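## Task

Retrieve the cardboard box from beneath the workbench and set it inside the steel box. The steel box must sit level on the workbench top, entirely within its edges. No robot may tip over or finish leaning. Everything must stay in place with no robot supporting it. At the end, open the grippers and back the robots away.

## Robot and tools

Robots. Two mobile robots share the room. stretch (Hello Robot Stretch 3) has a two-wheel base 0.33 m long and 0.34 m wide, a lift on a mast, and a single telescoping arm that reaches out to the robot's right; to move its gripper forward you drive the base. It turns about a point 0.05 m behind its front edge. rby (Rainbow RB-Y1) has a two-wheel base 0.66 x 0.58 m, a folding torso (squat, shift, pitch, yaw), a head, and a left and a right arm, each with seven joints and a gripper. Neither base can move sideways.

Frames. Each robot reports in its own base frame: origin on the floor between its drive wheels, x forward, y left, z up. Odometry is that frame at the scene's start and counts wheel turns only, so slip shows as travel. stretch's hand_pose is the point where its closed fingertips meet; rby reports chest, left_hand and right_hand (midpoint between the pads; fingers along -z, closing along x). The robots never report each other's position; only images, lidar_m and the depth grids show that.

execute_actions. Argument "actions" is a list holding one action object or nothing (empty just returns state and images). The action has up to two keys, "stretch" and "rby"; both robots start together. Under each:
- "base": exactly one relative command, an offset from where the base last measured itself. translate_m in metres, forward positive (stretch -1 to 1, rby -3 to 3). rotate_rad in radians, left/counter-clockwise positive, -3.2 to 3.2 for both.
- "joints": absolute targets by joint name. stretch: lift_m 0 to 1.1 (arm height), arm_m 0 to 0.52 (extension), wrist_yaw_rad -1.345 to 4.42 (0 along arm, 3.0 folded over base), wrist_pitch_rad -1.57 to 0.451 (negative tips fingers down), wrist_roll_rad -2.911 to 2.911, gripper_m -0.089 to 0.179 (bigger is wider; actual gap a bit less), head_pan_rad -3.953 to 1.73 (-1.57 looks along the arm), head_tilt_rad -1.53 to 0.419 (negative down). rby: torso_squat_rad 0 to 1.2, torso_shift_rad -0.3 to 0.6, torso_pitch_rad -0.2 to 1.4 (positive bows), torso_yaw_rad -1.5 to 1.5; per arm shoulder_pitch ±2.356 (negative raises forward), left_shoulder_roll_rad 0 to 3.141 but right_shoulder_roll_rad -3.141 to 0 (away from body), shoulder_yaw ±2.094, elbow -2.617 to 0.01 (negative bends), forearm_roll ±3.141, wrist_pitch -1.57 to 1.919, hand_roll ±2.705, gripper_m 0 to 0.1 (clear pad opening); head_pan_rad ±0.523, head_tilt_rad -0.35 to 1.57 (positive down). rby torso also obeys combined limits: squat+shift<=1.52; squat-shift+pitch<=1.57; shift+0.5pitch-0.4squat<=0.7; shift+0.3pitch-0.5squat<=0.39.
- stretch only: "contact_limits": {"arm_m": effort percent 1 to 100}, stopping the arm when its effort hits that level.
- rby only: "speeds" caps translate_m (0.05 to 0.4 m/s) and rotate_rad (0.1 to 1.509 rad/s) for this action; "min_time_s" (0.1 to 8 s) stretches arm and head motions.
Argument "cameras": list of rby_head_camera, rby_left_wrist_camera, rby_right_wrist_camera, stretch_head_camera, stretch_nav_camera, stretch_wrist_camera, or "all"; [] means no images. Any bad key, name or value rejects the whole call. Anything you omit may keep pushing toward its earlier target.

Gripping. stretch: command gripper_m below the object's width; to let go, command at least 0.02 above where the pads met it. rby: command at least 0.005 m under the width; "off_target" then is normal. Neither reading proves a grasp; check images.

Other tools. wait {"seconds": 0 to 10} lets the scene run and returns state. zoom_image {"camera", "region": [x0, y0, x1, y1]} in pixels, top-left origin, at most 504 x 504, on a camera from the latest result. finished_scene {"scene": number of the current scene} ends it irreversibly and reports success; the robots hold the last command first. While you think, robots hold their last command.

Result lines. base_status / joint_status per motion: done, off_target (resting away from target, may still push), contact_stop, time_out, torque_fault, limit_stop_at_<name> (limit_stop_at_own_body: rby guard halted before self contact), stopped_with_arm, not_followed. "joint command not followed" plus a cause line means rby's collision check blocked an arm. A contact stop on an rby arm or torso stops its whole joint group. on_its_own lists uncommanded parts; "held at" is a held target. joint_positions, motor_effort (percent, peak in brackets, noisy and biased; positive wheel effort drives forward), base_odometry, base_tilt in degrees (forward/right positive), turned_by_wheels/turned_by_imu. lidar_m: 12 ranges in metres from stretch's base origin, 30-degree sectors counter-clockwise from straight ahead, in a plane 0.17 m up, "-" for nothing. wrist_depth_mm and head_depth_mm: 7x7 median depths in mm. MOTOR HOT warns of rby arm heating; OVER-TEMPERATURE FAULT brakes that arm. A "pictures" line names the images in order.

Avoid. Robot-to-robot pressure and rby arm-to-arm pressure fail the run; a base already touching something presses hard with any further drive. Bases do not stop on furniture. stretch can tip if its arm pushes something solid with the gripper above about 0.45 m, or if it drives while gripping something fixed; back off in small steps and lower the lift to about 0.2 if tilted. Fold or unfold stretch's wrist only with lift_m 0.32 to 0.95, wrist_pitch_rad -0.4, roll near 0; with wrist_yaw_rad below -0.4 keep pitch at -0.5 or lower. A stopped stretch arm or lift goes slack. stretch's base is fast only when stowed (lift below 0.30, arm below 0.03, yaw above 2.54). rby arms carry up to 3 kg each; too much load forward can tip it, and overload causes torque faults that freeze rby for 10 s. After an rby contact stop, back off arms first, then torso. Do not drop, slam or shove objects.

Each tool is called after "Request:" as name(argument=value, ...), one argument or row to a line, values as JSON.

## Session

Request:
execute_actions(
  actions=[],
)

Scene clock: 0.00 s.
stretch.base_odometry: x=+0.000 y=+0.000 heading=+0.000 (m, m, rad; stretch's odometry frame)
stretch.turned_by_wheels: +0.000 (rad since the last result)
stretch.turned_by_imu: +0.000 (rad since the last result)
stretch.base_tilt: forward=+0.5 right=-0.4 (deg)
stretch.lidar_m: 2.58 3.30 3.58 3.13 1.61 1.65 0.80 0.81 1.73 1.52 1.52 1.60
stretch.head_depth_mm: 1654 2417 2684 2660 2628 2051 1938 / 1650 2425 3308 3302 3303 2458 2260 / 1661 2430 - - - 3478 2231 / 1675 2444 - - - 3499 2223 / 1663 2437 - - - 3489 2217 / 1672 2466 - - - 3479 2218 / 1682 2473 - - 3313 3031 2229
stretch.base_status: not commanded
stretch.joint_positions: lift_m=+0.359 arm_m=-0.001 wrist_yaw_rad=+3.025 wrist_pitch_rad=-0.435 wrist_roll_rad=+0.006 gripper_m=+0.037 head_pan_rad=+0.000 head_tilt_rad=+0.012
stretch.joint_status: not commanded
stretch.motor_effort: left_wheel=+0 right_wheel=+0 lift_m=+21 arm_m=+0 wrist_yaw_rad=+1 wrist_pitch_rad=+5 wrist_roll_rad=+0 gripper_m=+0 head_pan_rad=+0 head_tilt_rad=+1 (%)
stretch.hand_pose: x=+0.0045 y=+0.0771 z=+0.3674 quat_wxyz=(+0.193, +0.700, +0.112, +0.678) (m; stretch's base frame)
stretch.wrist_depth_mm: - - - - - - - / - - - - - - - / - - - - 985 964 929 / 858 840 - 799 779 760 754 / 704 693 - 669 660 631 621 / 589 581 - 565 533 549 539 / 517 519 - - 483 480 472
rby.base_odometry: x=+0.000 y=+0.000 heading=+0.000 (m, m, rad; rby's odometry frame)
rby.base_status: not commanded
rby.joint_positions: torso_squat_rad=+0.350 torso_shift_rad=+0.001 torso_pitch_rad=+0.000 torso_yaw_rad=+0.000 left_shoulder_pitch_rad=+0.055 left_shoulder_roll_rad=+0.041 left_shoulder_yaw_rad=-0.009 left_elbow_rad=-0.225 left_forearm_roll_rad=+0.034 left_wrist_pitch_rad=-0.011 left_hand_roll_rad=-0.047 left_gripper_m=+0.100 right_shoulder_pitch_rad=-0.016 right_shoulder_roll_rad=-0.002 right_shoulder_yaw_rad=+0.009 right_elbow_rad=-0.183 right_forearm_roll_rad=+0.013 right_wrist_pitch_rad=+0.007 right_hand_roll_rad=-0.037 right_gripper_m=+0.100 head_pan_rad=+0.000 head_tilt_rad=+0.401
rby.joint_status: not commanded
rby.chest: x=-0.2275 y=-0.0003 z=+1.2475 quat_wxyz=(+1.000, +0.000, +0.000, +0.000) (m; rby's base frame)
rby.left_hand: x=-0.1556 y=+0.2513 z=+0.5667 quat_wxyz=(+0.996, +0.021, -0.092, -0.005) (m; rby's base frame)
rby.right_hand: x=-0.1290 y=-0.2209 z=+0.5685 quat_wxyz=(+0.995, +0.000, -0.095, -0.005) (m; rby's base frame)
pictures: rby_head_camera, rby_left_wrist_camera, rby_right_wrist_camera, stretch_head_camera (sideways: a quarter turn clockwise sets it upright), stretch_nav_camera (sideways: a quarter turn counterclockwise sets it upright), stretch_wrist_camera
camera_calibration (this result's frames):
rby_head_camera: T_world_to_cam=[[-0.0432181, -0.998566, -0.0315861, 0.0398979], [-0.346215, 0.0446258, -0.937093, 1.33918], [0.937159, -0.0295638, -0.347647, 0.636293], [0, 0, 0, 1]] pos_world=[-0.130942, -0.00110979, 1.4774]
rby_left_wrist_camera: T_world_to_cam=[[0.976406, 0.0104128, 0.215694, 0.0227447], [-0.116936, -0.814223, 0.568654, -0.101753], [0.181544, -0.580459, -0.793794, 0.707897], [0, 0, 0, 1]] pos_world=[-0.162621, 0.327819, 0.614881]
rby_right_wrist_camera: T_world_to_cam=[[-0.985821, 0.00230453, -0.167783, -0.0344531], [-0.10588, 0.767171, 0.632643, -0.170158], [0.130177, 0.641438, -0.75605, 0.677289], [0, 0, 0, 1]] pos_world=[-0.140148, -0.30382, 0.613933]
stretch_head_camera: T_world_to_cam=[[0.0549391, -0.00726196, -0.998463, 1.31998], [-0.00542858, 0.999957, -0.00757152, 0.0125119], [0.998475, 0.00583621, 0.0548973, -0.122259], [0, 0, 0, 1]] pos_world=[0.0496218, -0.00221224, 1.32475]
stretch_nav_camera: T_world_to_cam=[[-0.0106558, -0.0291024, 0.99952, -1.25776], [0.00921312, -0.999537, -0.0290047, 0.0870609], [0.999901, 0.00889963, 0.010919, -0.0565164], [0, 0, 0, 1]] pos_world=[0.0423062, 0.0509196, 1.2603]
stretch_wrist_camera: T_world_to_cam=[[0.992654, -0.10879, -0.0529486, 0.0284826], [-0.108289, -0.603653, -0.789858, 0.361189], [0.0539664, 0.78979, -0.610999, 0.329109], [0, 0, 0, 1]] pos_world=[-0.00692137, -0.0387957, 0.487882]
Images, in order (width x height): rby_head_camera 896x504, rby_left_wrist_camera 644x364, rby_right_wrist_camera 644x364, stretch_head_camera 896x504, stretch_nav_camera 672x504, stretch_wrist_camera 644x364.

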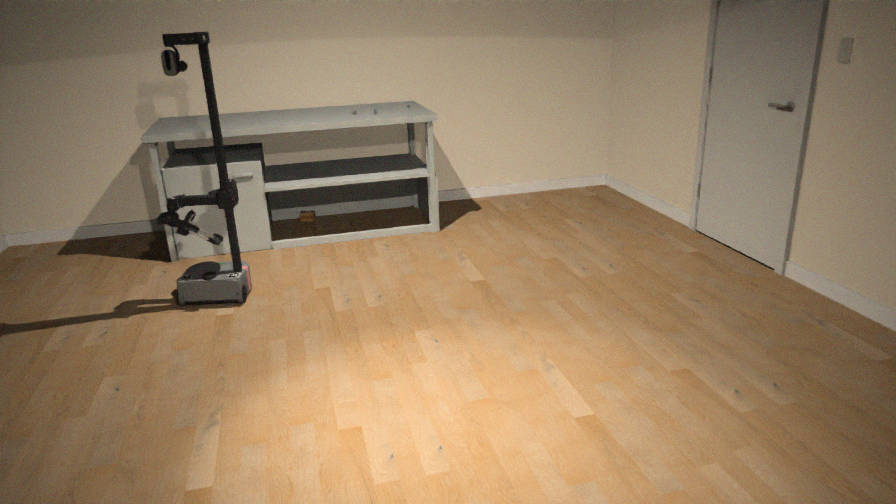

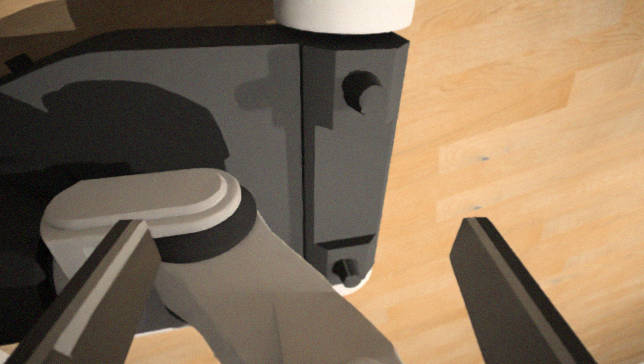

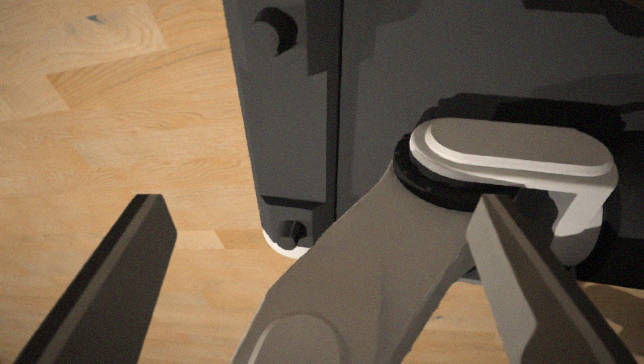

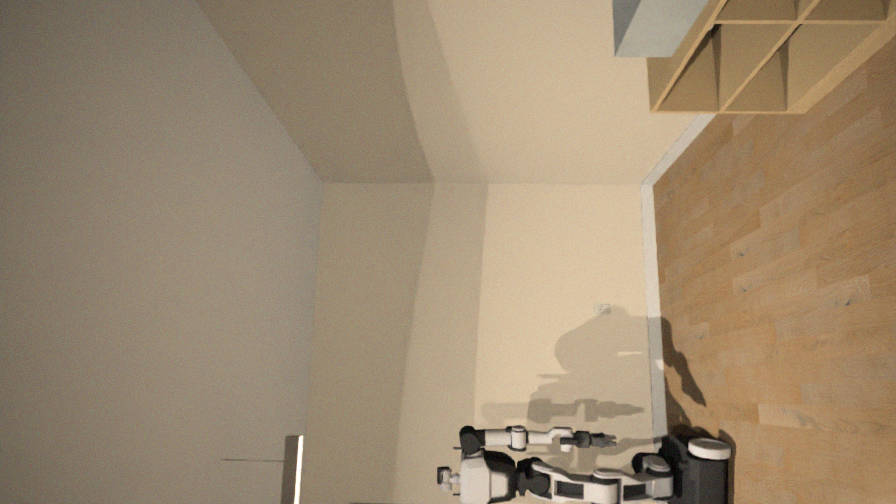

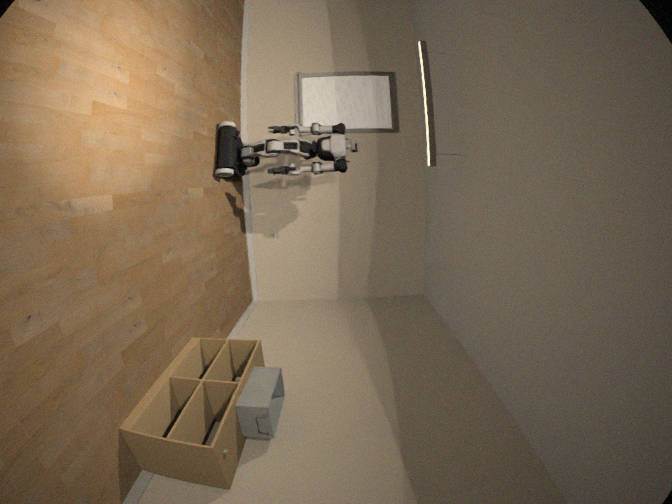

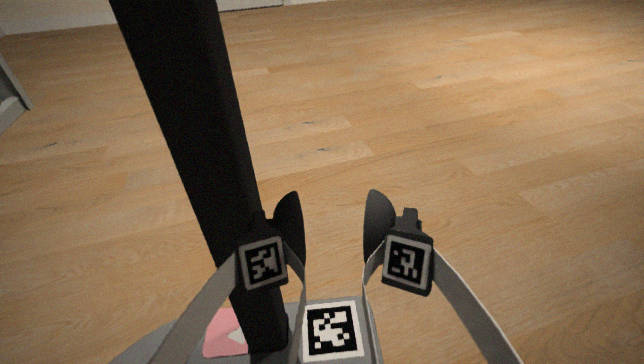

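Request:
execute_actions(
  actions=[
    {"stretch":{"joints":{"head_pan_rad":-3.6,"head_tilt_rad":-0.75,"lift_m":0.28}},"rby":{"joints":{"torso_yaw_rad":0.6,"head_pan_rad":0.5,"head_tilt_rad":0.5}}},
  ],
  cameras=["rby_head_camera","stretch_head_camera","stretch_nav_camera"],
)

Scene clock: 6.50 s.
stretch.base_odometry: x=+0.000 y=+0.000 heading=+0.000 (m, m, rad; stretch's odometry frame)
stretch.turned_by_wheels: +0.000 (rad since the last result)
stretch.turned_by_imu: -0.002 (rad since the last result)
stretch.base_tilt: forward=+0.5 right=-0.5 (deg)
stretch.lidar_m: 2.59 3.28 3.57 3.13 1.61 1.66 0.81 0.81 1.72 1.52 1.52 1.60
stretch.head_depth_mm: 2148 1479 1770 1912 1583 1374 - / 1939 1380 1731 1899 1579 1328 1159 / 1771 1370 1599 1846 1574 1323 1139 / 1635 1370 1522 1462 1558 1322 1164 / 1508 1369 1024 1305 1579 1325 1158 / 1400 1366 973 1263 1267 1317 1132 / 1310 1355 926 1038 1111 1253 1134
stretch.base_status: not commanded
stretch.joint_positions: lift_m=+0.280 arm_m=-0.001 wrist_yaw_rad=+3.025 wrist_pitch_rad=-0.436 wrist_roll_rad=+0.006 gripper_m=+0.037 head_pan_rad=-3.593 head_tilt_rad=-0.740
stretch.joint_status: all done
stretch.motor_effort: left_wheel=+0(0) right_wheel=+0(1) lift_m=+17(16) arm_m=-1(1) wrist_yaw_rad=+0(1) wrist_pitch_rad=+5(5) wrist_roll_rad=+0(0) gripper_m=+0(1) head_pan_rad=-4(49) head_tilt_rad=-5(42) (%)
stretch.hand_pose: x=+0.0045 y=+0.0769 z=+0.2888 quat_wxyz=(+0.194, +0.700, +0.112, +0.678) (m; stretch's base frame)
stretch.wrist_depth_mm: - - - - - - - / - - - - - - - / 937 907 881 859 823 802 767 / 725 700 - 674 662 635 623 / 588 572 - 551 555 533 520 / 493 507 - - 447 458 449 / 441 - - - 402 400 393
rby.base_odometry: x=+0.000 y=+0.000 heading=+0.000 (m, m, rad; rby's odometry frame)
rby.base_status: not commanded
rby.joint_positions: torso_squat_rad=+0.350 torso_shift_rad=+0.001 torso_pitch_rad=+0.000 torso_yaw_rad=+0.600 left_shoulder_pitch_rad=+0.055 left_shoulder_roll_rad=+0.041 left_shoulder_yaw_rad=-0.009 left_elbow_rad=-0.225 left_forearm_roll_rad=+0.034 left_wrist_pitch_rad=-0.011 left_hand_roll_rad=-0.047 left_gripper_m=+0.100 right_shoulder_pitch_rad=-0.016 right_shoulder_roll_rad=-0.002 right_shoulder_yaw_rad=+0.009 right_elbow_rad=-0.183 right_forearm_roll_rad=+0.013 right_wrist_pitch_rad=+0.007 right_hand_roll_rad=-0.037 right_gripper_m=+0.100 head_pan_rad=+0.500 head_tilt_rad=+0.500
rby.joint_status: all done
rby.chest: x=-0.2275 y=-0.0003 z=+1.2475 quat_wxyz=(+0.955, +0.000, +0.000, +0.296) (m; rby's base frame)
rby.left_hand: x=-0.3102 y=+0.2480 z=+0.5668 quat_wxyz=(+0.952, +0.048, -0.081, +0.290) (m; rby's base frame)
rby.right_hand: x=-0.0216 y=-0.1266 z=+0.5685 quat_wxyz=(+0.952, +0.029, -0.091, +0.290) (m; rby's base frame)
pictures: rby_head_camera, stretch_head_camera (sideways: a quarter turn clockwise sets it upright), stretch_nav_camera (sideways: a quarter turn counterclockwise sets it upright)
camera_calibration (this result's frames):
rby_head_camera: T_world_to_cam=[[0.868903, -0.494232, -0.0272352, 0.230628], [-0.23813, -0.36915, -0.898344, 1.30884], [0.433937, 0.78706, -0.438447, 0.656463], [0, 0, 0, 1]] pos_world=[-0.173581, 0.0804674, 1.4699]
stretch_head_camera: T_world_to_cam=[[0.580992, -0.273397, -0.766618, 1.01402], [-0.428069, -0.903743, -0.00211893, 0.0079864], [-0.692246, 0.329397, -0.6421, 0.795167], [0, 0, 0, 1]] pos_world=[-0.0352693, 0.022523, 1.28796]
stretch_nav_camera: T_world_to_cam=[[-0.594867, 0.320549, 0.737144, -0.911725], [0.447889, 0.893676, -0.0271751, 0.0819741], [-0.667479, 0.313994, -0.675189, 0.84655], [0, 0, 0, 1]] pos_world=[-0.0140161, -0.0468174, 1.24588]
Images, in order (width x height): rby_head_camera 896x504, stretch_head_camera 896x504, stretch_nav_camera 672x504.

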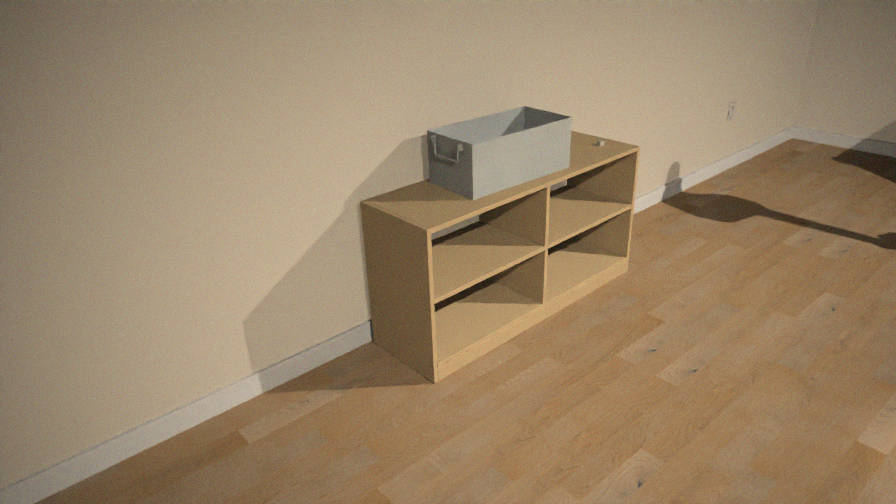

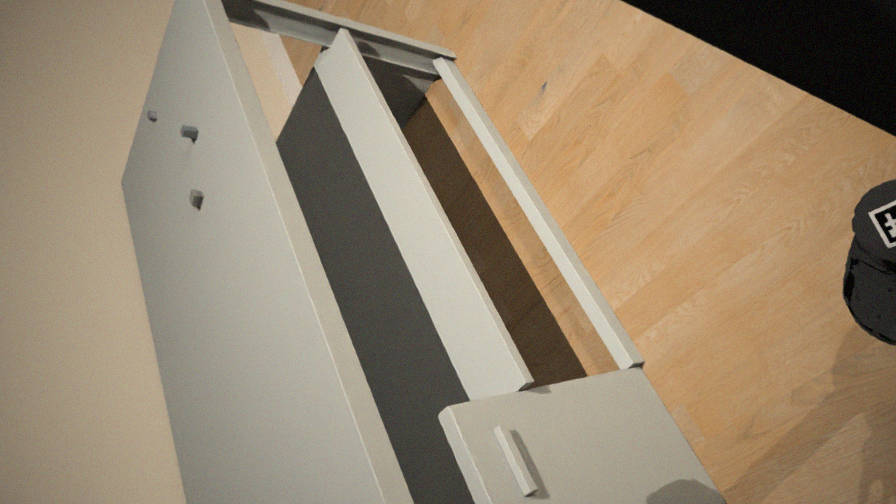

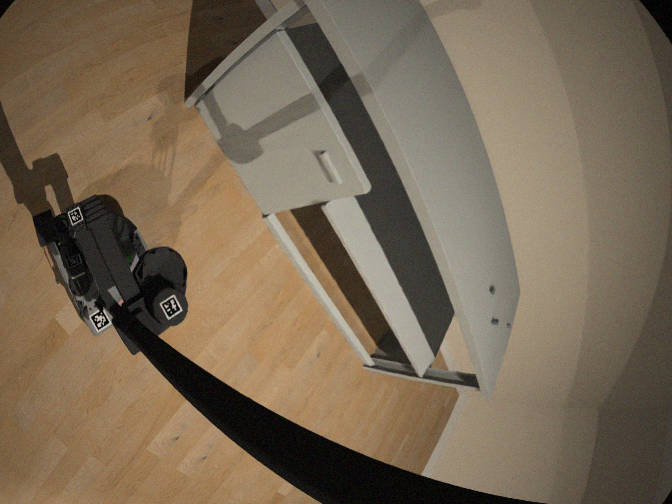

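Request:
execute_actions(
  actions=[
    {"stretch":{"base":{"rotate_rad":-0.6},"joints":{"head_pan_rad":-1.57,"head_tilt_rad":-1.0,"wrist_pitch_rad":-0.4}},"rby":{"base":{"rotate_rad":0.737},"joints":{"torso_yaw_rad":0,"head_pan_rad":0,"head_tilt_rad":0.55,"torso_pitch_rad":0.3,"left_shoulder_roll_rad":0.35,"right_shoulder_roll_rad":-0.35,"left_shoulder_pitch_rad":-0.5,"right_shoulder_pitch_rad":-0.5,"left_elbow_rad":-1.3,"right_elbow_rad":-1.3,"left_wrist_pitch_rad":1.4,"right_wrist_pitch_rad":1.4}}},
  ],
  cameras=[],
)

Request:
execute_actions(
  actions=[
    {"stretch":{"base":{"translate_m":-0.73}},"rby":{"base":{"translate_m":1.84},"joints":{"torso_squat_rad":0.67,"left_shoulder_roll_rad":0.28,"right_shoulder_roll_rad":-0.27,"left_shoulder_pitch_rad":-1.21,"right_shoulder_pitch_rad":-1.21,"left_shoulder_yaw_rad":0.395,"right_shoulder_yaw_rad":-0.395,"left_elbow_rad":-1.15,"right_elbow_rad":-1.15,"left_forearm_roll_rad":0,"right_forearm_roll_rad":0,"left_wrist_pitch_rad":1.82,"right_wrist_pitch_rad":1.82,"left_hand_roll_rad":-1.645,"right_hand_roll_rad":1.635}}},
  ],
  cameras=["stretch_nav_camera"],
)

Request:
execute_actions(
  actions=[
    {"stretch":{"base":{"rotate_rad":-0.78},"joints":{"lift_m":0.36}},"rby":{"base":{"rotate_rad":1.01}}},
  ],
)

Scene clock: 41.97 s.
stretch.base_odometry: x=+0.000 y=+0.000 heading=-0.600 (m, m, rad; stretch's odometry frame)
stretch.turned_by_wheels: -0.600 (rad since the last result)
stretch.turned_by_imu: -0.593 (rad since the last result)
stretch.base_tilt: forward=+0.5 right=-0.4 (deg)
stretch.lidar_m: 1.60 2.58 3.31 3.72 3.12 3.13 1.62 0.81 0.81 1.73 1.52 1.52
stretch.head_depth_mm: 1435 844 1005 1178 1336 1204 1080 / 1563 1789 1825 1401 1359 1208 1110 / 1690 1972 1827 1556 1360 1218 - / 1859 2102 1823 1560 1358 1221 - / 1799 2046 1820 1551 1354 1201 1080 / 1629 1878 1821 1547 1358 1203 1083 / 1484 1689 1789 1552 1358 1203 1080
stretch.base_status: done
stretch.joint_positions: lift_m=+0.280 arm_m=-0.001 wrist_yaw_rad=+3.025 wrist_pitch_rad=-0.423 wrist_roll_rad=+0.006 gripper_m=+0.037 head_pan_rad=-1.577 head_tilt_rad=-0.988
stretch.joint_status: all done
stretch.motor_effort: left_wheel=+1(8) right_wheel=-1(6) lift_m=+18(18) arm_m=-1(1) wrist_yaw_rad=+0(1) wrist_pitch_rad=+8(7) wrist_roll_rad=+0(0) gripper_m=+0(0) head_pan_rad=+6(49) head_tilt_rad=-6(27) (%)
stretch.hand_pose: x=+0.0047 y=+0.0787 z=+0.2918 quat_wxyz=(+0.189, +0.701, +0.108, +0.680) (m; stretch's base frame)
stretch.wrist_depth_mm: - - - - - - - / - - - - - - - / 955 939 926 887 833 822 814 / 743 709 - 691 668 654 643 / 600 584 - 564 570 541 532 / 498 509 - - 454 463 454 / 446 - - - 407 404 396
rby.base_odometry: x=+0.000 y=+0.000 heading=+0.737 (m, m, rad; rby's odometry frame)
rby.base_status: done
rby.joint_positions: torso_squat_rad=+0.350 torso_shift_rad=+0.001 torso_pitch_rad=+0.300 torso_yaw_rad=+0.000 left_shoulder_pitch_rad=-0.500 left_shoulder_roll_rad=+0.350 left_shoulder_yaw_rad=-0.009 left_elbow_rad=-1.300 left_forearm_roll_rad=+0.034 left_wrist_pitch_rad=+1.400 left_hand_roll_rad=-0.047 left_gripper_m=+0.100 right_shoulder_pitch_rad=-0.500 right_shoulder_roll_rad=-0.350 right_shoulder_yaw_rad=+0.009 right_elbow_rad=-1.300 right_forearm_roll_rad=+0.013 right_wrist_pitch_rad=+1.400 right_hand_roll_rad=-0.037 right_gripper_m=+0.100 head_pan_rad=+0.000 head_tilt_rad=+0.550
rby.joint_status: all done
rby.chest: x=-0.1361 y=-0.0003 z=+1.2337 quat_wxyz=(+0.989, +0.000, +0.149, +0.000) (m; rby's base frame)
rby.left_hand: x=+0.2554 y=+0.3516 z=+0.7882 quat_wxyz=(+0.984, +0.149, -0.045, -0.085) (m; rby's base frame)
rby.right_hand: x=+0.2564 y=-0.3624 z=+0.7914 quat_wxyz=(+0.983, -0.170, -0.052, +0.046) (m; rby's base frame)
pictures: none
No camera images: the call's "cameras" was empty. Leave "cameras" out to get every camera's image.

Scene clock: 48.03 s.
stretch.base_odometry: x=-0.603 y=+0.412 heading=-0.600 (m, m, rad; stretch's odometry frame)
stretch.turned_by_wheels: +0.000 (rad since the last result)
stretch.turned_by_imu: -0.005 (rad since the last result)
stretch.base_tilt: forward=+0.4 right=-0.4 (deg)
stretch.lidar_m: 2.33 2.20 4.85 3.11 2.59 0.91 1.03 0.97 0.48 0.38 0.58 2.06
stretch.head_depth_mm: 925 786 649 555 484 790 1041 / 968 787 649 555 504 830 1081 / 989 781 648 553 873 1185 - / 985 782 648 573 935 1207 - / 984 783 646 827 1290 1202 1080 / 1433 778 663 1064 1358 1201 1077 / 1720 782 922 1463 1354 1201 1077
stretch.base_status: done
stretch.joint_positions: lift_m=+0.280 arm_m=-0.001 wrist_yaw_rad=+3.025 wrist_pitch_rad=-0.422 wrist_roll_rad=+0.006 gripper_m=+0.037 head_pan_rad=-1.577 head_tilt_rad=-0.988
stretch.joint_status: not commanded
stretch.motor_effort: left_wheel=+1(5) right_wheel=-1(7) lift_m=+18(17) arm_m=+0(0) wrist_yaw_rad=+1(1) wrist_pitch_rad=+7(8) wrist_roll_rad=+0(0) gripper_m=+0(0) head_pan_rad=+4(5) head_tilt_rad=-7(7) (%)
stretch.hand_pose: x=+0.0047 y=+0.0788 z=+0.2920 quat_wxyz=(+0.189, +0.701, +0.107, +0.680) (m; stretch's base frame)
stretch.wrist_depth_mm: - - - - - - - / - - - - - - - / 953 955 925 874 841 833 816 / 743 723 - 692 673 659 641 / 600 585 - 564 564 543 528 / 501 510 - - 455 464 455 / 445 - - - 411 403 401
rby.base_odometry: x=+1.363 y=+1.236 heading=+0.737 (m, m, rad; rby's odometry frame)
rby.base_status: done
rby.joint_positions: torso_squat_rad=+0.670 torso_shift_rad=+0.001 torso_pitch_rad=+0.300 torso_yaw_rad=+0.000 left_shoulder_pitch_rad=-1.210 left_shoulder_roll_rad=+0.280 left_shoulder_yaw_rad=+0.395 left_elbow_rad=-1.150 left_forearm_roll_rad=+0.000 left_wrist_pitch_rad=+1.820 left_hand_roll_rad=-1.645 left_gripper_m=+0.100 right_shoulder_pitch_rad=-1.210 right_shoulder_roll_rad=-0.270 right_shoulder_yaw_rad=-0.395 right_elbow_rad=-1.150 right_forearm_roll_rad=+0.000 right_wrist_pitch_rad=+1.820 right_hand_roll_rad=+1.635 right_gripper_m=+0.100 head_pan_rad=+0.000 head_tilt_rad=+0.550
rby.joint_status: all done
rby.chest: x=-0.1361 y=-0.0002 z=+1.1248 quat_wxyz=(+0.989, +0.000, +0.150, +0.000) (m; rby's base frame)
rby.left_hand: x=+0.4180 y=+0.2602 z=+0.9248 quat_wxyz=(+0.707, +0.085, -0.085, -0.697) (m; rby's base frame)
rby.right_hand: x=+0.4173 y=-0.2549 z=+0.9225 quat_wxyz=(+0.708, -0.080, -0.086, +0.696) (m; rby's base frame)
pictures: stretch_nav_camera (sideways: a quarter turn counterclockwise sets it upright)
camera_calibration (this result's frames):
stretch_nav_camera: T_world_to_cam=[[-0.0339174, -0.834941, 0.549293, -0.670376], [-0.999411, 0.0254265, -0.0230621, 0.0854399], [0.00528888, -0.549751, -0.835312, 1.05066], [0, 0, 0, 1]] pos_world=[0.0570952, 0.0157063, 1.24784]
Images, in order (width x height): stretch_nav_camera 672x504.

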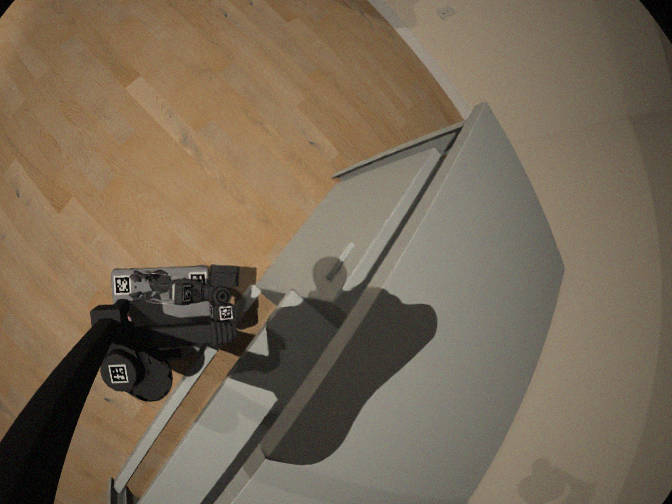

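Scene clock: 51.23 s.
stretch.base_odometry: x=-0.603 y=+0.412 heading=-1.380 (m, m, rad; stretch's odometry frame)
stretch.turned_by_wheels: -0.780 (rad since the last result)
stretch.turned_by_imu: -0.771 (rad since the last result)
stretch.base_tilt: forward=+0.5 right=-0.4 (deg)
stretch.lidar_m: 2.06 2.12 2.17 2.16 3.84 2.71 2.59 0.92 1.01 0.96 0.38 0.42
stretch.head_depth_mm: 894 784 648 555 859 1169 1084 / 890 785 649 554 858 1162 1113 / 889 786 648 554 860 1186 - / 890 781 649 553 524 1186 - / 885 782 647 553 518 1163 1079 / 886 781 646 552 513 1142 1075 / 886 781 646 551 510 1123 1083
stretch.base_status: done
stretch.joint_positions: lift_m=+0.360 arm_m=-0.001 wrist_yaw_rad=+3.025 wrist_pitch_rad=-0.421 wrist_roll_rad=+0.006 gripper_m=+0.037 head_pan_rad=-1.577 head_tilt_rad=-0.988
stretch.joint_status: all done
stretch.motor_effort: left_wheel=+2(8) right_wheel=-2(7) lift_m=+23(25) arm_m=-1(1) wrist_yaw_rad=+1(0) wrist_pitch_rad=+7(7) wrist_roll_rad=+0(1) gripper_m=+0(0) head_pan_rad=+4(4) head_tilt_rad=-6(6) (%)
stretch.hand_pose: x=+0.0047 y=+0.0788 z=+0.3717 quat_wxyz=(+0.188, +0.701, +0.107, +0.680) (m; stretch's base frame)
stretch.wrist_depth_mm: - - - - - - - / - - - - - - - / - - - - - 994 965 / 884 855 - 836 795 780 766 / 716 698 - 669 679 641 637 / 597 588 - 575 547 554 541 / 516 526 - - 488 478 471
rby.base_odometry: x=+1.363 y=+1.236 heading=+1.747 (m, m, rad; rby's odometry frame)
rby.base_status: done
rby.joint_positions: torso_squat_rad=+0.670 torso_shift_rad=+0.001 torso_pitch_rad=+0.300 torso_yaw_rad=+0.000 left_shoulder_pitch_rad=-1.210 left_shoulder_roll_rad=+0.280 left_shoulder_yaw_rad=+0.395 left_elbow_rad=-1.150 left_forearm_roll_rad=+0.000 left_wrist_pitch_rad=+1.820 left_hand_roll_rad=-1.645 left_gripper_m=+0.100 right_shoulder_pitch_rad=-1.210 right_shoulder_roll_rad=-0.270 right_shoulder_yaw_rad=-0.395 right_elbow_rad=-1.150 right_forearm_roll_rad=+0.000 right_wrist_pitch_rad=+1.820 right_hand_roll_rad=+1.635 right_gripper_m=+0.100 head_pan_rad=+0.000 head_tilt_rad=+0.550
rby.joint_status: not commanded
rby.chest: x=-0.1361 y=-0.0002 z=+1.1248 quat_wxyz=(+0.989, +0.000, +0.150, +0.000) (m; rby's base frame)
rby.left_hand: x=+0.4180 y=+0.2602 z=+0.9248 quat_wxyz=(+0.707, +0.084, -0.085, -0.697) (m; rby's base frame)
rby.right_hand: x=+0.4173 y=-0.2549 z=+0.9225 quat_wxyz=(+0.708, -0.080, -0.086, +0.696) (m; rby's base frame)
pictures: rby_head_camera, rby_left_wrist_camera, rby_right_wrist_camera, stretch_head_camera (sideways: a quarter turn clockwise sets it upright), stretch_nav_camera (sideways: a quarter turn counterclockwise sets it upright), stretch_wrist_camera
camera_calibration (this result's frames):
rby_head_camera: T_world_to_cam=[[-0.0527655, -0.99856, -0.00963583, 0.012743], [-0.718701, 0.0446731, -0.693883, 0.922191], [0.693314, -0.0296878, -0.720023, 0.922073], [0, 0, 0, 1]] pos_world=[0.0241656, -0.00109813, 1.30393]
rby_left_wrist_camera: T_world_to_cam=[[0.0306911, -0.998733, 0.0398835, 0.205859], [-0.912438, -0.0117043, 0.409048, 0.0402667], [-0.408063, -0.0489453, -0.911641, 1.11025], [0, 0, 0, 1]] pos_world=[0.483473, 0.26041, 0.987463]
rby_right_wrist_camera: T_world_to_cam=[[-0.0143291, -0.999824, 0.0121366, -0.263293], [-0.895729, 0.0182296, 0.444226, 0.00235792], [-0.444369, -0.00450571, -0.895832, 1.09975], [0, 0, 0, 1]] pos_world=[0.487036, -0.258335, 0.987344]
stretch_head_camera: T_world_to_cam=[[-0.00261102, 0.810361, -0.585925, 0.782123], [0.999995, 0.00329879, 0.000106166, -0.00362198], [0.00201887, -0.585921, -0.810365, 1.00976], [0, 0, 0, 1]] pos_world=[0.00362552, -0.0421504, 1.27654]
stretch_nav_camera: T_world_to_cam=[[-0.0339153, -0.834968, 0.549253, -0.670325], [-0.999411, 0.0254248, -0.0230611, 0.0854387], [0.00529062, -0.549711, -0.835338, 1.0507], [0, 0, 0, 1]] pos_world=[0.0570952, 0.015709, 1.24784]
stretch_wrist_camera: T_world_to_cam=[[0.99274, -0.10805, -0.052847, 0.0286011], [-0.107006, -0.59271, -0.798276, 0.367903], [0.0549309, 0.798136, -0.599968, 0.325551], [0, 0, 0, 1]] pos_world=[-0.0069085, -0.0386836, 0.49052]
Images, in order (width x height): rby_head_camera 896x504, rby_left_wrist_camera 644x364, rby_right_wrist_camera 644x364, stretch_head_camera 896x504, stretch_nav_camera 672x504, stretch_wrist_camera 644x364.

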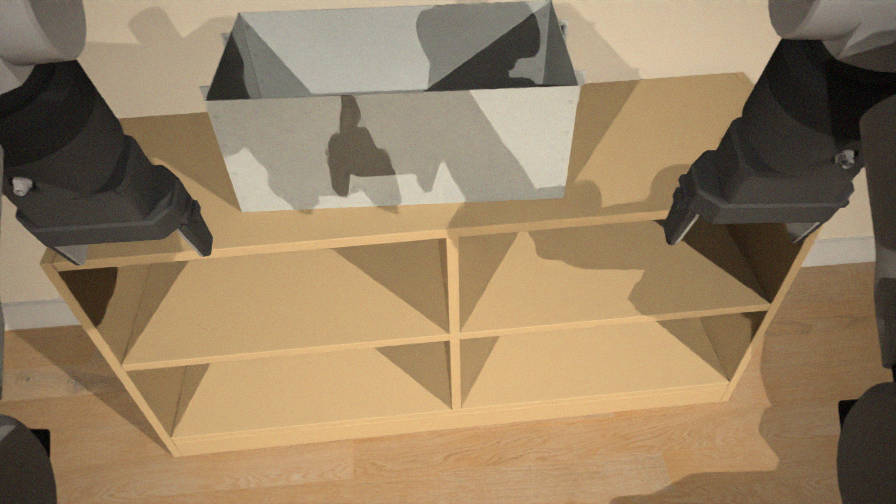

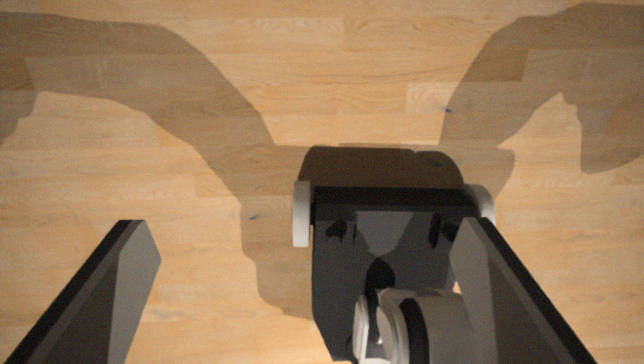

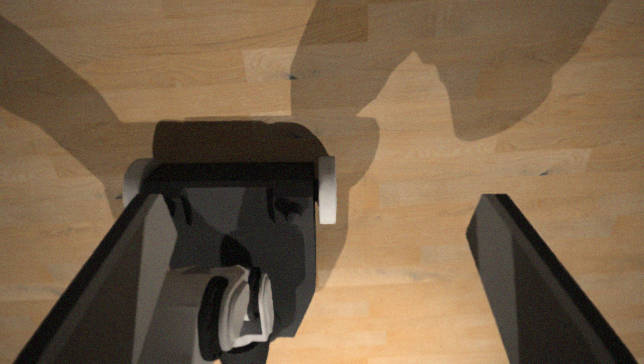

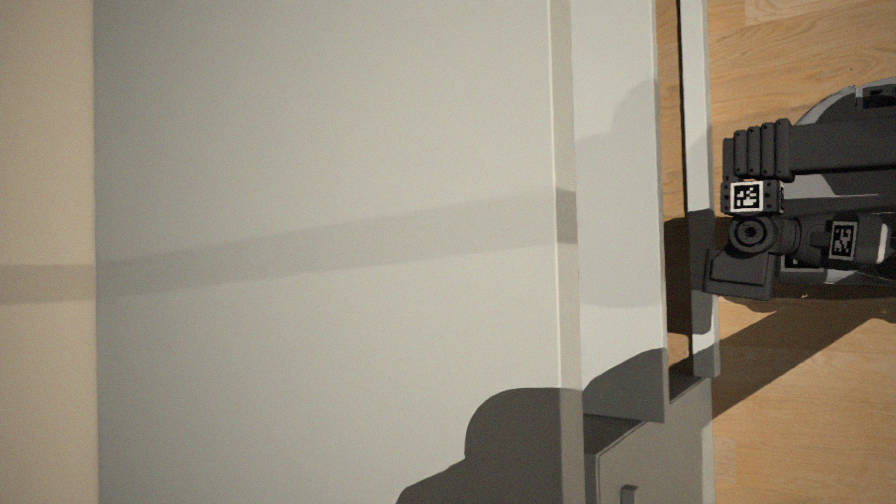

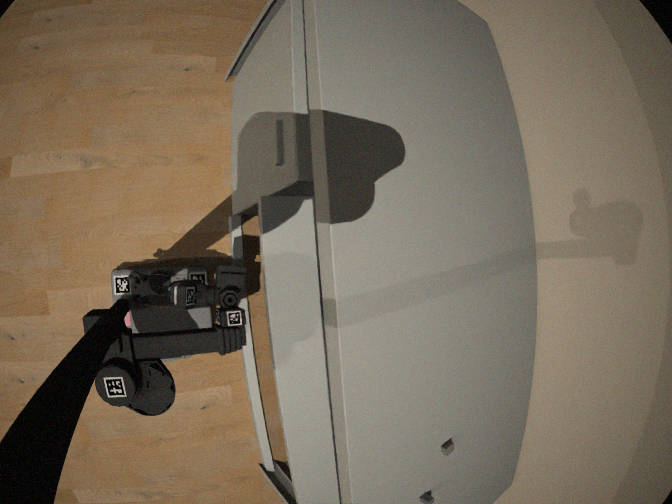

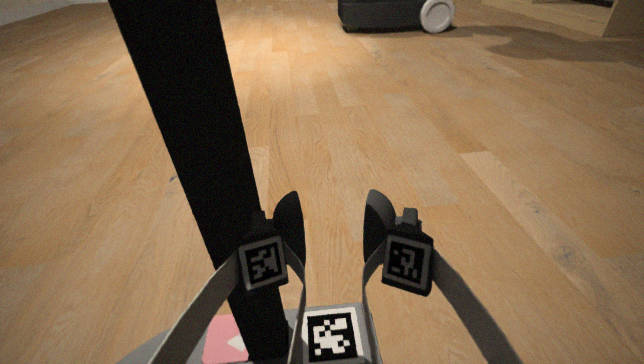

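Request:
execute_actions(
  actions=[
    {"stretch":{"base":{"rotate_rad":0.03},"joints":{"wrist_yaw_rad":1.6,"wrist_pitch_rad":-0.4}},"rby":{"base":{"rotate_rad":0.038}}},
  ],
  cameras=[],
)

Request:
execute_actions(
  actions=[
    {"stretch":{"base":{"translate_m":-0.13},"joints":{"lift_m":0.11,"wrist_pitch_rad":-0.1}},"rby":{"base":{"translate_m":0.5},"joints":{"head_tilt_rad":0.7}}},
  ],
  cameras=["rby_head_camera","rby_left_wrist_camera","rby_right_wrist_camera","stretch_head_camera"],
)

Scene clock: 65.20 s.
stretch.base_odometry: x=-0.603 y=+0.412 heading=-1.350 (m, m, rad; stretch's odometry frame)
stretch.turned_by_wheels: +0.030 (rad since the last result)
stretch.turned_by_imu: +0.028 (rad since the last result)
stretch.base_tilt: forward=+0.5 right=-0.4 (deg)
stretch.lidar_m: 2.06 2.14 2.14 2.15 3.73 2.68 2.59 0.92 1.00 0.90 0.38 0.43
stretch.head_depth_mm: 893 786 649 554 526 1164 1087 / 890 784 650 554 526 1167 1116 / 888 785 648 554 525 1184 - / 887 782 648 554 524 1178 - / 887 782 649 552 524 1179 1063 / 886 779 648 552 523 1161 1065 / 885 781 647 553 521 1144 1079
stretch.base_status: done
stretch.joint_positions: lift_m=+0.360 arm_m=-0.001 wrist_yaw_rad=+1.603 wrist_pitch_rad=-0.421 wrist_roll_rad=+0.006 gripper_m=+0.037 head_pan_rad=-1.577 head_tilt_rad=-0.988
stretch.joint_status: all done
stretch.motor_effort: left_wheel=-1(3) right_wheel=+2(3) lift_m=+24(24) arm_m=-1(1) wrist_yaw_rad=-2(5) wrist_pitch_rad=+7(6) wrist_roll_rad=+0(0) gripper_m=+0(0) head_pan_rad=+4(5) head_tilt_rad=-6(6) (%)
stretch.hand_pose: x=+0.2025 y=-0.1365 z=+0.3717 quat_wxyz=(+0.586, +0.601, -0.376, +0.392) (m; stretch's base frame)
stretch.wrist_depth_mm: - - - - 711 332 210 / - - - - 765 334 210 / - - - - 783 333 211 / 894 865 854 835 739 332 211 / 730 695 697 673 563 330 210 / 604 592 570 565 545 329 222 / 523 511 500 494 491 307 251
rby.base_odometry: x=+1.363 y=+1.236 heading=+1.784 (m, m, rad; rby's odometry frame)
rby.base_status: done
rby.joint_positions: torso_squat_rad=+0.670 torso_shift_rad=+0.001 torso_pitch_rad=+0.300 torso_yaw_rad=+0.000 left_shoulder_pitch_rad=-1.210 left_shoulder_roll_rad=+0.280 left_shoulder_yaw_rad=+0.395 left_elbow_rad=-1.150 left_forearm_roll_rad=+0.000 left_wrist_pitch_rad=+1.820 left_hand_roll_rad=-1.645 left_gripper_m=+0.100 right_shoulder_pitch_rad=-1.210 right_shoulder_roll_rad=-0.270 right_shoulder_yaw_rad=-0.395 right_elbow_rad=-1.150 right_forearm_roll_rad=+0.000 right_wrist_pitch_rad=+1.820 right_hand_roll_rad=+1.635 right_gripper_m=+0.100 head_pan_rad=+0.000 head_tilt_rad=+0.550
rby.joint_status: not commanded
rby.chest: x=-0.1361 y=-0.0002 z=+1.1248 quat_wxyz=(+0.989, +0.000, +0.150, +0.000) (m; rby's base frame)
rby.left_hand: x=+0.4180 y=+0.2602 z=+0.9248 quat_wxyz=(+0.707, +0.084, -0.085, -0.697) (m; rby's base frame)
rby.right_hand: x=+0.4173 y=-0.2549 z=+0.9225 quat_wxyz=(+0.708, -0.080, -0.086, +0.696) (m; rby's base frame)
pictures: none
No camera images: the call's "cameras" was empty. Leave "cameras" out to get every camera's image.

Scene clock: 68.30 s.
stretch.base_odometry: x=-0.631 y=+0.539 heading=-1.350 (m, m, rad; stretch's odometry frame)
stretch.turned_by_wheels: +0.000 (rad since the last result)
stretch.turned_by_imu: -0.001 (rad since the last result)
stretch.base_tilt: forward=+0.4 right=-0.4 (deg)
stretch.lidar_m: 1.03 2.27 2.36 4.86 3.55 2.55 2.45 0.79 1.00 0.96 0.51 0.47
stretch.head_depth_mm: 890 785 650 555 529 1171 1082 / 891 783 648 555 528 1170 1113 / 887 784 648 553 527 1167 - / 886 784 647 553 526 1188 - / 888 782 648 554 526 1163 1066 / 888 782 648 551 524 1168 1066 / 883 780 647 552 524 1143 1080
stretch.base_status: done
stretch.joint_positions: lift_m=+0.110 arm_m=-0.001 wrist_yaw_rad=+1.603 wrist_pitch_rad=-0.125 wrist_roll_rad=+0.006 gripper_m=+0.037 head_pan_rad=-1.577 head_tilt_rad=-0.988
stretch.joint_status: all done
stretch.motor_effort: left_wheel=-1(5) right_wheel=+2(2) lift_m=+17(21) arm_m=-1(1) wrist_yaw_rad=-3(3) wrist_pitch_rad=+8(7) wrist_roll_rad=+0(0) gripper_m=+0(0) head_pan_rad=+5(3) head_tilt_rad=-6(6) (%)
stretch.hand_pose: x=+0.2298 y=-0.1356 z=+0.1931 quat_wxyz=(+0.521, +0.539, -0.461, +0.475) (m; stretch's base frame)
stretch.wrist_depth_mm: - - - - 800 334 234 / - - - - 804 334 245 / - - - - 796 336 259 / 884 852 823 803 682 337 271 / 598 575 568 545 538 338 288 / 445 436 406 418 393 318 305 / 358 352 344 340 336 281 315
rby.base_odometry: x=+1.257 y=+1.725 heading=+1.784 (m, m, rad; rby's odometry frame)
rby.base_status: done
rby.joint_positions: torso_squat_rad=+0.670 torso_shift_rad=+0.001 torso_pitch_rad=+0.300 torso_yaw_rad=+0.000 left_shoulder_pitch_rad=-1.210 left_shoulder_roll_rad=+0.280 left_shoulder_yaw_rad=+0.395 left_elbow_rad=-1.150 left_forearm_roll_rad=+0.000 left_wrist_pitch_rad=+1.820 left_hand_roll_rad=-1.645 left_gripper_m=+0.100 right_shoulder_pitch_rad=-1.210 right_shoulder_roll_rad=-0.270 right_shoulder_yaw_rad=-0.395 right_elbow_rad=-1.150 right_forearm_roll_rad=+0.000 right_wrist_pitch_rad=+1.820 right_hand_roll_rad=+1.635 right_gripper_m=+0.100 head_pan_rad=+0.000 head_tilt_rad=+0.700
rby.joint_status: all done
rby.chest: x=-0.1361 y=-0.0002 z=+1.1248 quat_wxyz=(+0.989, +0.000, +0.150, +0.000) (m; rby's base frame)
rby.left_hand: x=+0.4180 y=+0.2602 z=+0.9247 quat_wxyz=(+0.707, +0.084, -0.085, -0.697) (m; rby's base frame)
rby.right_hand: x=+0.4173 y=-0.2549 z=+0.9225 quat_wxyz=(+0.708, -0.080, -0.086, +0.696) (m; rby's base frame)
pictures: rby_head_camera, rby_left_wrist_camera, rby_right_wrist_camera, stretch_head_camera (sideways: a quarter turn clockwise sets it upright)
camera_calibration (this result's frames):
rby_head_camera: T_world_to_cam=[[-0.053585, -0.998562, -0.00163322, 0.00222037], [-0.814347, 0.0446461, -0.578658, 0.766002], [0.577899, -0.0296774, -0.815568, 1.04069], [0, 0, 0, 1]] pos_world=[0.022496, -0.0010968, 1.29201]
rby_left_wrist_camera: T_world_to_cam=[[0.0306874, -0.998732, 0.0398974, 0.205839], [-0.912397, -0.0116903, 0.40914, 0.0401923], [-0.408155, -0.0489577, -0.911599, 1.11021], [0, 0, 0, 1]] pos_world=[0.483494, 0.260402, 0.987413]
rby_right_wrist_camera: T_world_to_cam=[[-0.0143032, -0.999824, 0.0121141, -0.263264], [-0.895688, 0.0181969, 0.444311, 0.00229022], [-0.444453, -0.00449537, -0.895791, 1.09973], [0, 0, 0, 1]] pos_world=[0.487062, -0.258316, 0.987296]
stretch_head_camera: T_world_to_cam=[[-0.00261082, 0.810361, -0.585925, 0.782123], [0.999995, 0.00329855, 0.000106166, -0.00362198], [0.00201873, -0.585921, -0.810365, 1.00976], [0, 0, 0, 1]] pos_world=[0.00362551, -0.0421504, 1.27654]
Images, in order (width x height): rby_head_camera 896x504, rby_left_wrist_camera 644x364, rby_right_wrist_camera 644x364, stretch_head_camera 896x504.

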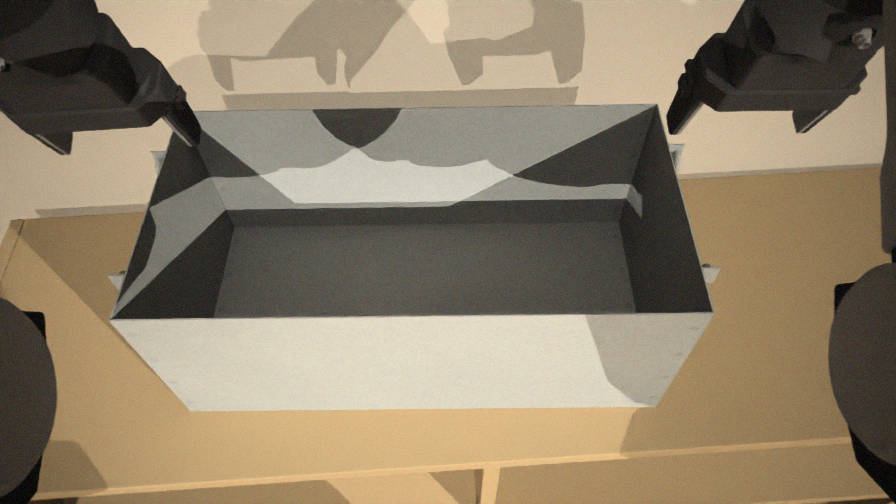

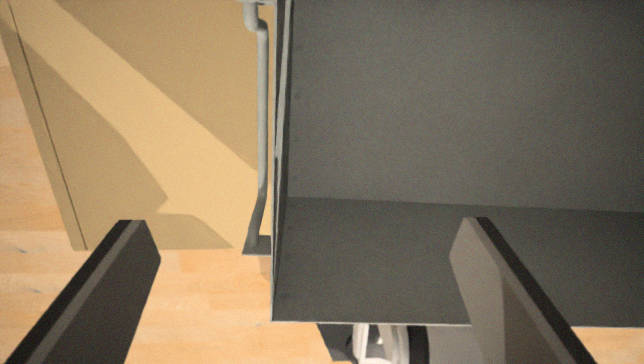

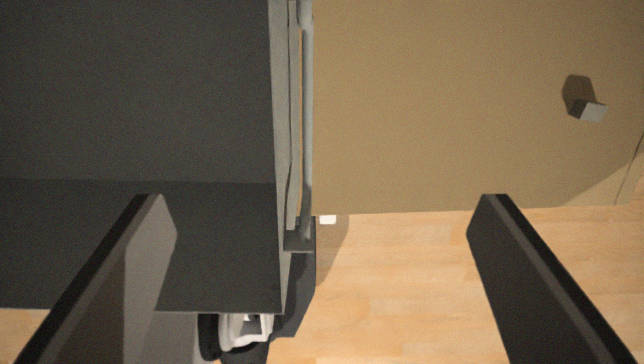

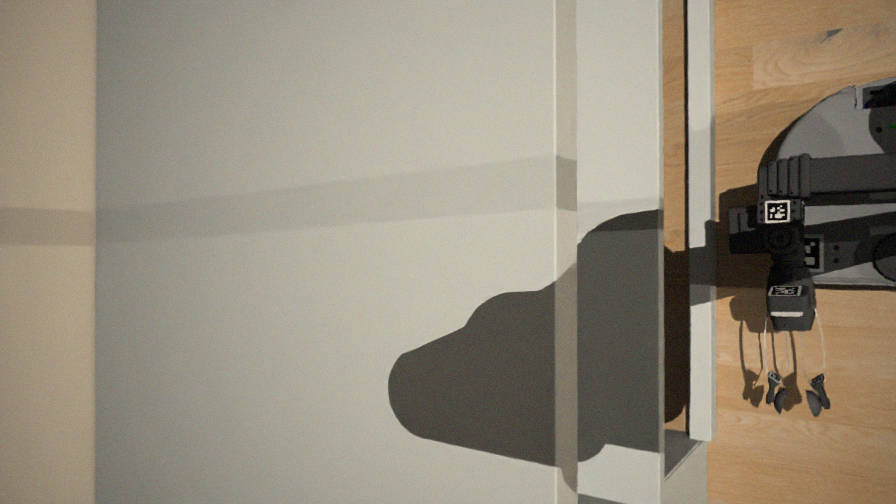

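Request:
execute_actions(
  actions=[
    {"stretch":{"joints":{"wrist_yaw_rad":0.0,"gripper_m":0.1}},"rby":{"joints":{"torso_yaw_rad":0.038,"left_hand_roll_rad":-1.68,"right_hand_roll_rad":1.6,"torso_squat_rad":0.9}}},
  ],
  cameras=["rby_head_camera","rby_left_wrist_camera","rby_right_wrist_camera","stretch_wrist_camera"],
)

Scene clock: 88.47 s.
stretch.base_odometry: x=-0.631 y=+0.539 heading=-1.350 (m, m, rad; stretch's odometry frame)
stretch.turned_by_wheels: +0.000 (rad since the last result)
stretch.turned_by_imu: -0.001 (rad since the last result)
stretch.base_tilt: forward=+0.5 right=-0.4 (deg)
stretch.lidar_m: 1.03 2.27 2.36 4.86 3.54 2.55 2.45 0.79 1.00 0.96 0.51 0.47
stretch.head_depth_mm: 892 784 652 555 529 1167 1081 / 892 784 648 555 528 1166 1114 / 888 783 650 554 527 1170 - / 889 782 647 554 525 1174 - / 887 780 648 553 525 1166 1081 / 886 780 646 552 525 1165 1080 / 884 779 645 553 524 1147 1078
stretch.base_status: not commanded
stretch.joint_positions: lift_m=+0.110 arm_m=-0.001 wrist_yaw_rad=+0.003 wrist_pitch_rad=-0.125 wrist_roll_rad=+0.006 gripper_m=+0.100 head_pan_rad=-1.577 head_tilt_rad=-0.988
stretch.joint_status: all done
stretch.motor_effort: left_wheel=-1(1) right_wheel=+2(2) lift_m=+17(17) arm_m=-1(1) wrist_yaw_rad=-3(5) wrist_pitch_rad=+8(8) wrist_roll_rad=+0(0) gripper_m=+0(81) head_pan_rad=+6(4) head_tilt_rad=-6(7) (%)
stretch.hand_pose: x=-0.0207 y=-0.3949 z=+0.1931 quat_wxyz=(+0.704, +0.045, -0.708, -0.043) (m; stretch's base frame)
stretch.wrist_depth_mm: 427 621 658 648 637 638 630 / 424 610 701 682 677 666 658 / 425 601 735 718 714 715 697 / 424 603 751 729 741 720 713 / 422 547 596 554 544 531 518 / 410 442 411 422 415 389 399 / 357 349 347 341 336 332 328
rby.base_odometry: x=+1.257 y=+1.725 heading=+1.784 (m, m, rad; rby's odometry frame)
rby.base_status: not commanded
rby.joint_positions: torso_squat_rad=+0.900 torso_shift_rad=+0.001 torso_pitch_rad=+0.300 torso_yaw_rad=+0.038 left_shoulder_pitch_rad=-1.210 left_shoulder_roll_rad=+0.280 left_shoulder_yaw_rad=+0.395 left_elbow_rad=-1.150 left_forearm_roll_rad=+0.000 left_wrist_pitch_rad=+1.820 left_hand_roll_rad=-1.680 left_gripper_m=+0.100 right_shoulder_pitch_rad=-1.210 right_shoulder_roll_rad=-0.270 right_shoulder_yaw_rad=-0.395 right_elbow_rad=-1.150 right_forearm_roll_rad=+0.000 right_wrist_pitch_rad=+1.820 right_hand_roll_rad=+1.600 right_gripper_m=+0.100 head_pan_rad=+0.000 head_tilt_rad=+0.700
rby.joint_status: all done
rby.chest: x=-0.1362 y=-0.0002 z=+1.0112 quat_wxyz=(+0.989, +0.003, +0.149, +0.019) (m; rby's base frame)
rby.left_hand: x=+0.4081 y=+0.2824 z=+0.8143 quat_wxyz=(+0.707, +0.091, -0.078, -0.697) (m; rby's base frame)
rby.right_hand: x=+0.4260 y=-0.2323 z=+0.8063 quat_wxyz=(+0.708, -0.073, -0.093, +0.696) (m; rby's base frame)
pictures: rby_head_camera, rby_left_wrist_camera, rby_right_wrist_camera, stretch_wrist_camera
camera_calibration (this result's frames):
rby_head_camera: T_world_to_cam=[[-0.0173614, -0.999767, -0.0128489, 0.0183453], [-0.815472, 0.0215945, -0.578394, 0.699738], [0.578536, 0.000436193, -0.815657, 0.948351], [0, 0, 0, 1]] pos_world=[0.0222798, 0.00281688, 1.17849]
rby_left_wrist_camera: T_world_to_cam=[[0.0329435, -0.999249, 0.0203869, 0.247816], [-0.912255, -0.0217301, 0.409046, 0.0793949], [-0.408295, -0.0320734, -0.912286, 1.00241], [0, 0, 0, 1]] pos_world=[0.473544, 0.281506, 0.876957]
rby_right_wrist_camera: T_world_to_cam=[[-0.0119523, -0.999902, -0.00724274, -0.224596], [-0.895531, 0.00748181, 0.444937, 0.0582446], [-0.444839, 0.0118041, -0.895533, 1.00334], [0, 0, 0, 1]] pos_world=[0.495801, -0.236854, 0.870983]
stretch_wrist_camera: T_world_to_cam=[[-0.998492, -0.0261705, -0.0482571, -0.0165546], [0.0364349, 0.341607, -0.939136, 0.340977], [0.0410626, -0.939478, -0.340139, -0.138742], [0, 0, 0, 1]] pos_world=[-0.023256, -0.247259, 0.272233]
Images, in order (width x height): rby_head_camera 896x504, rby_left_wrist_camera 644x364, rby_right_wrist_camera 644x364, stretch_wrist_camera 644x364.

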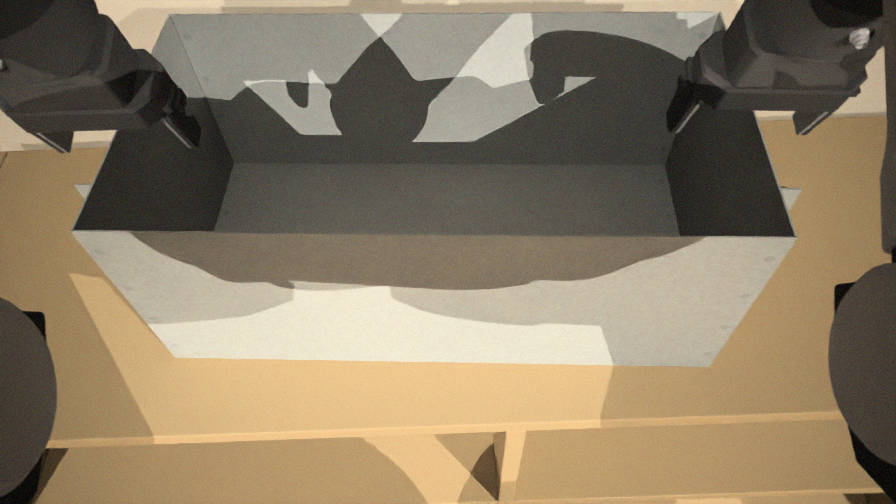

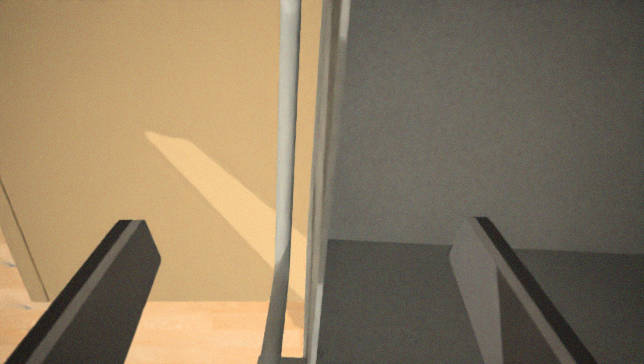

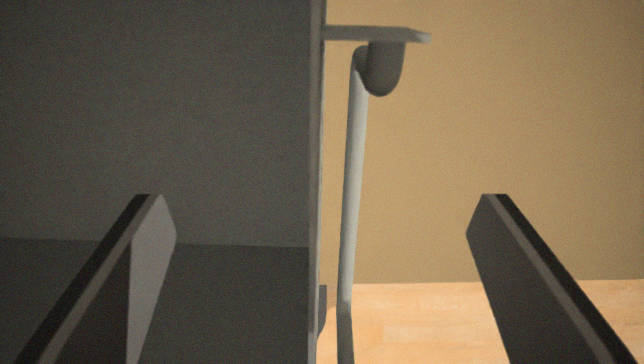

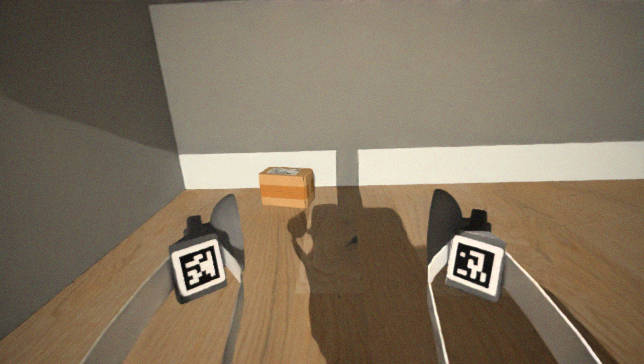

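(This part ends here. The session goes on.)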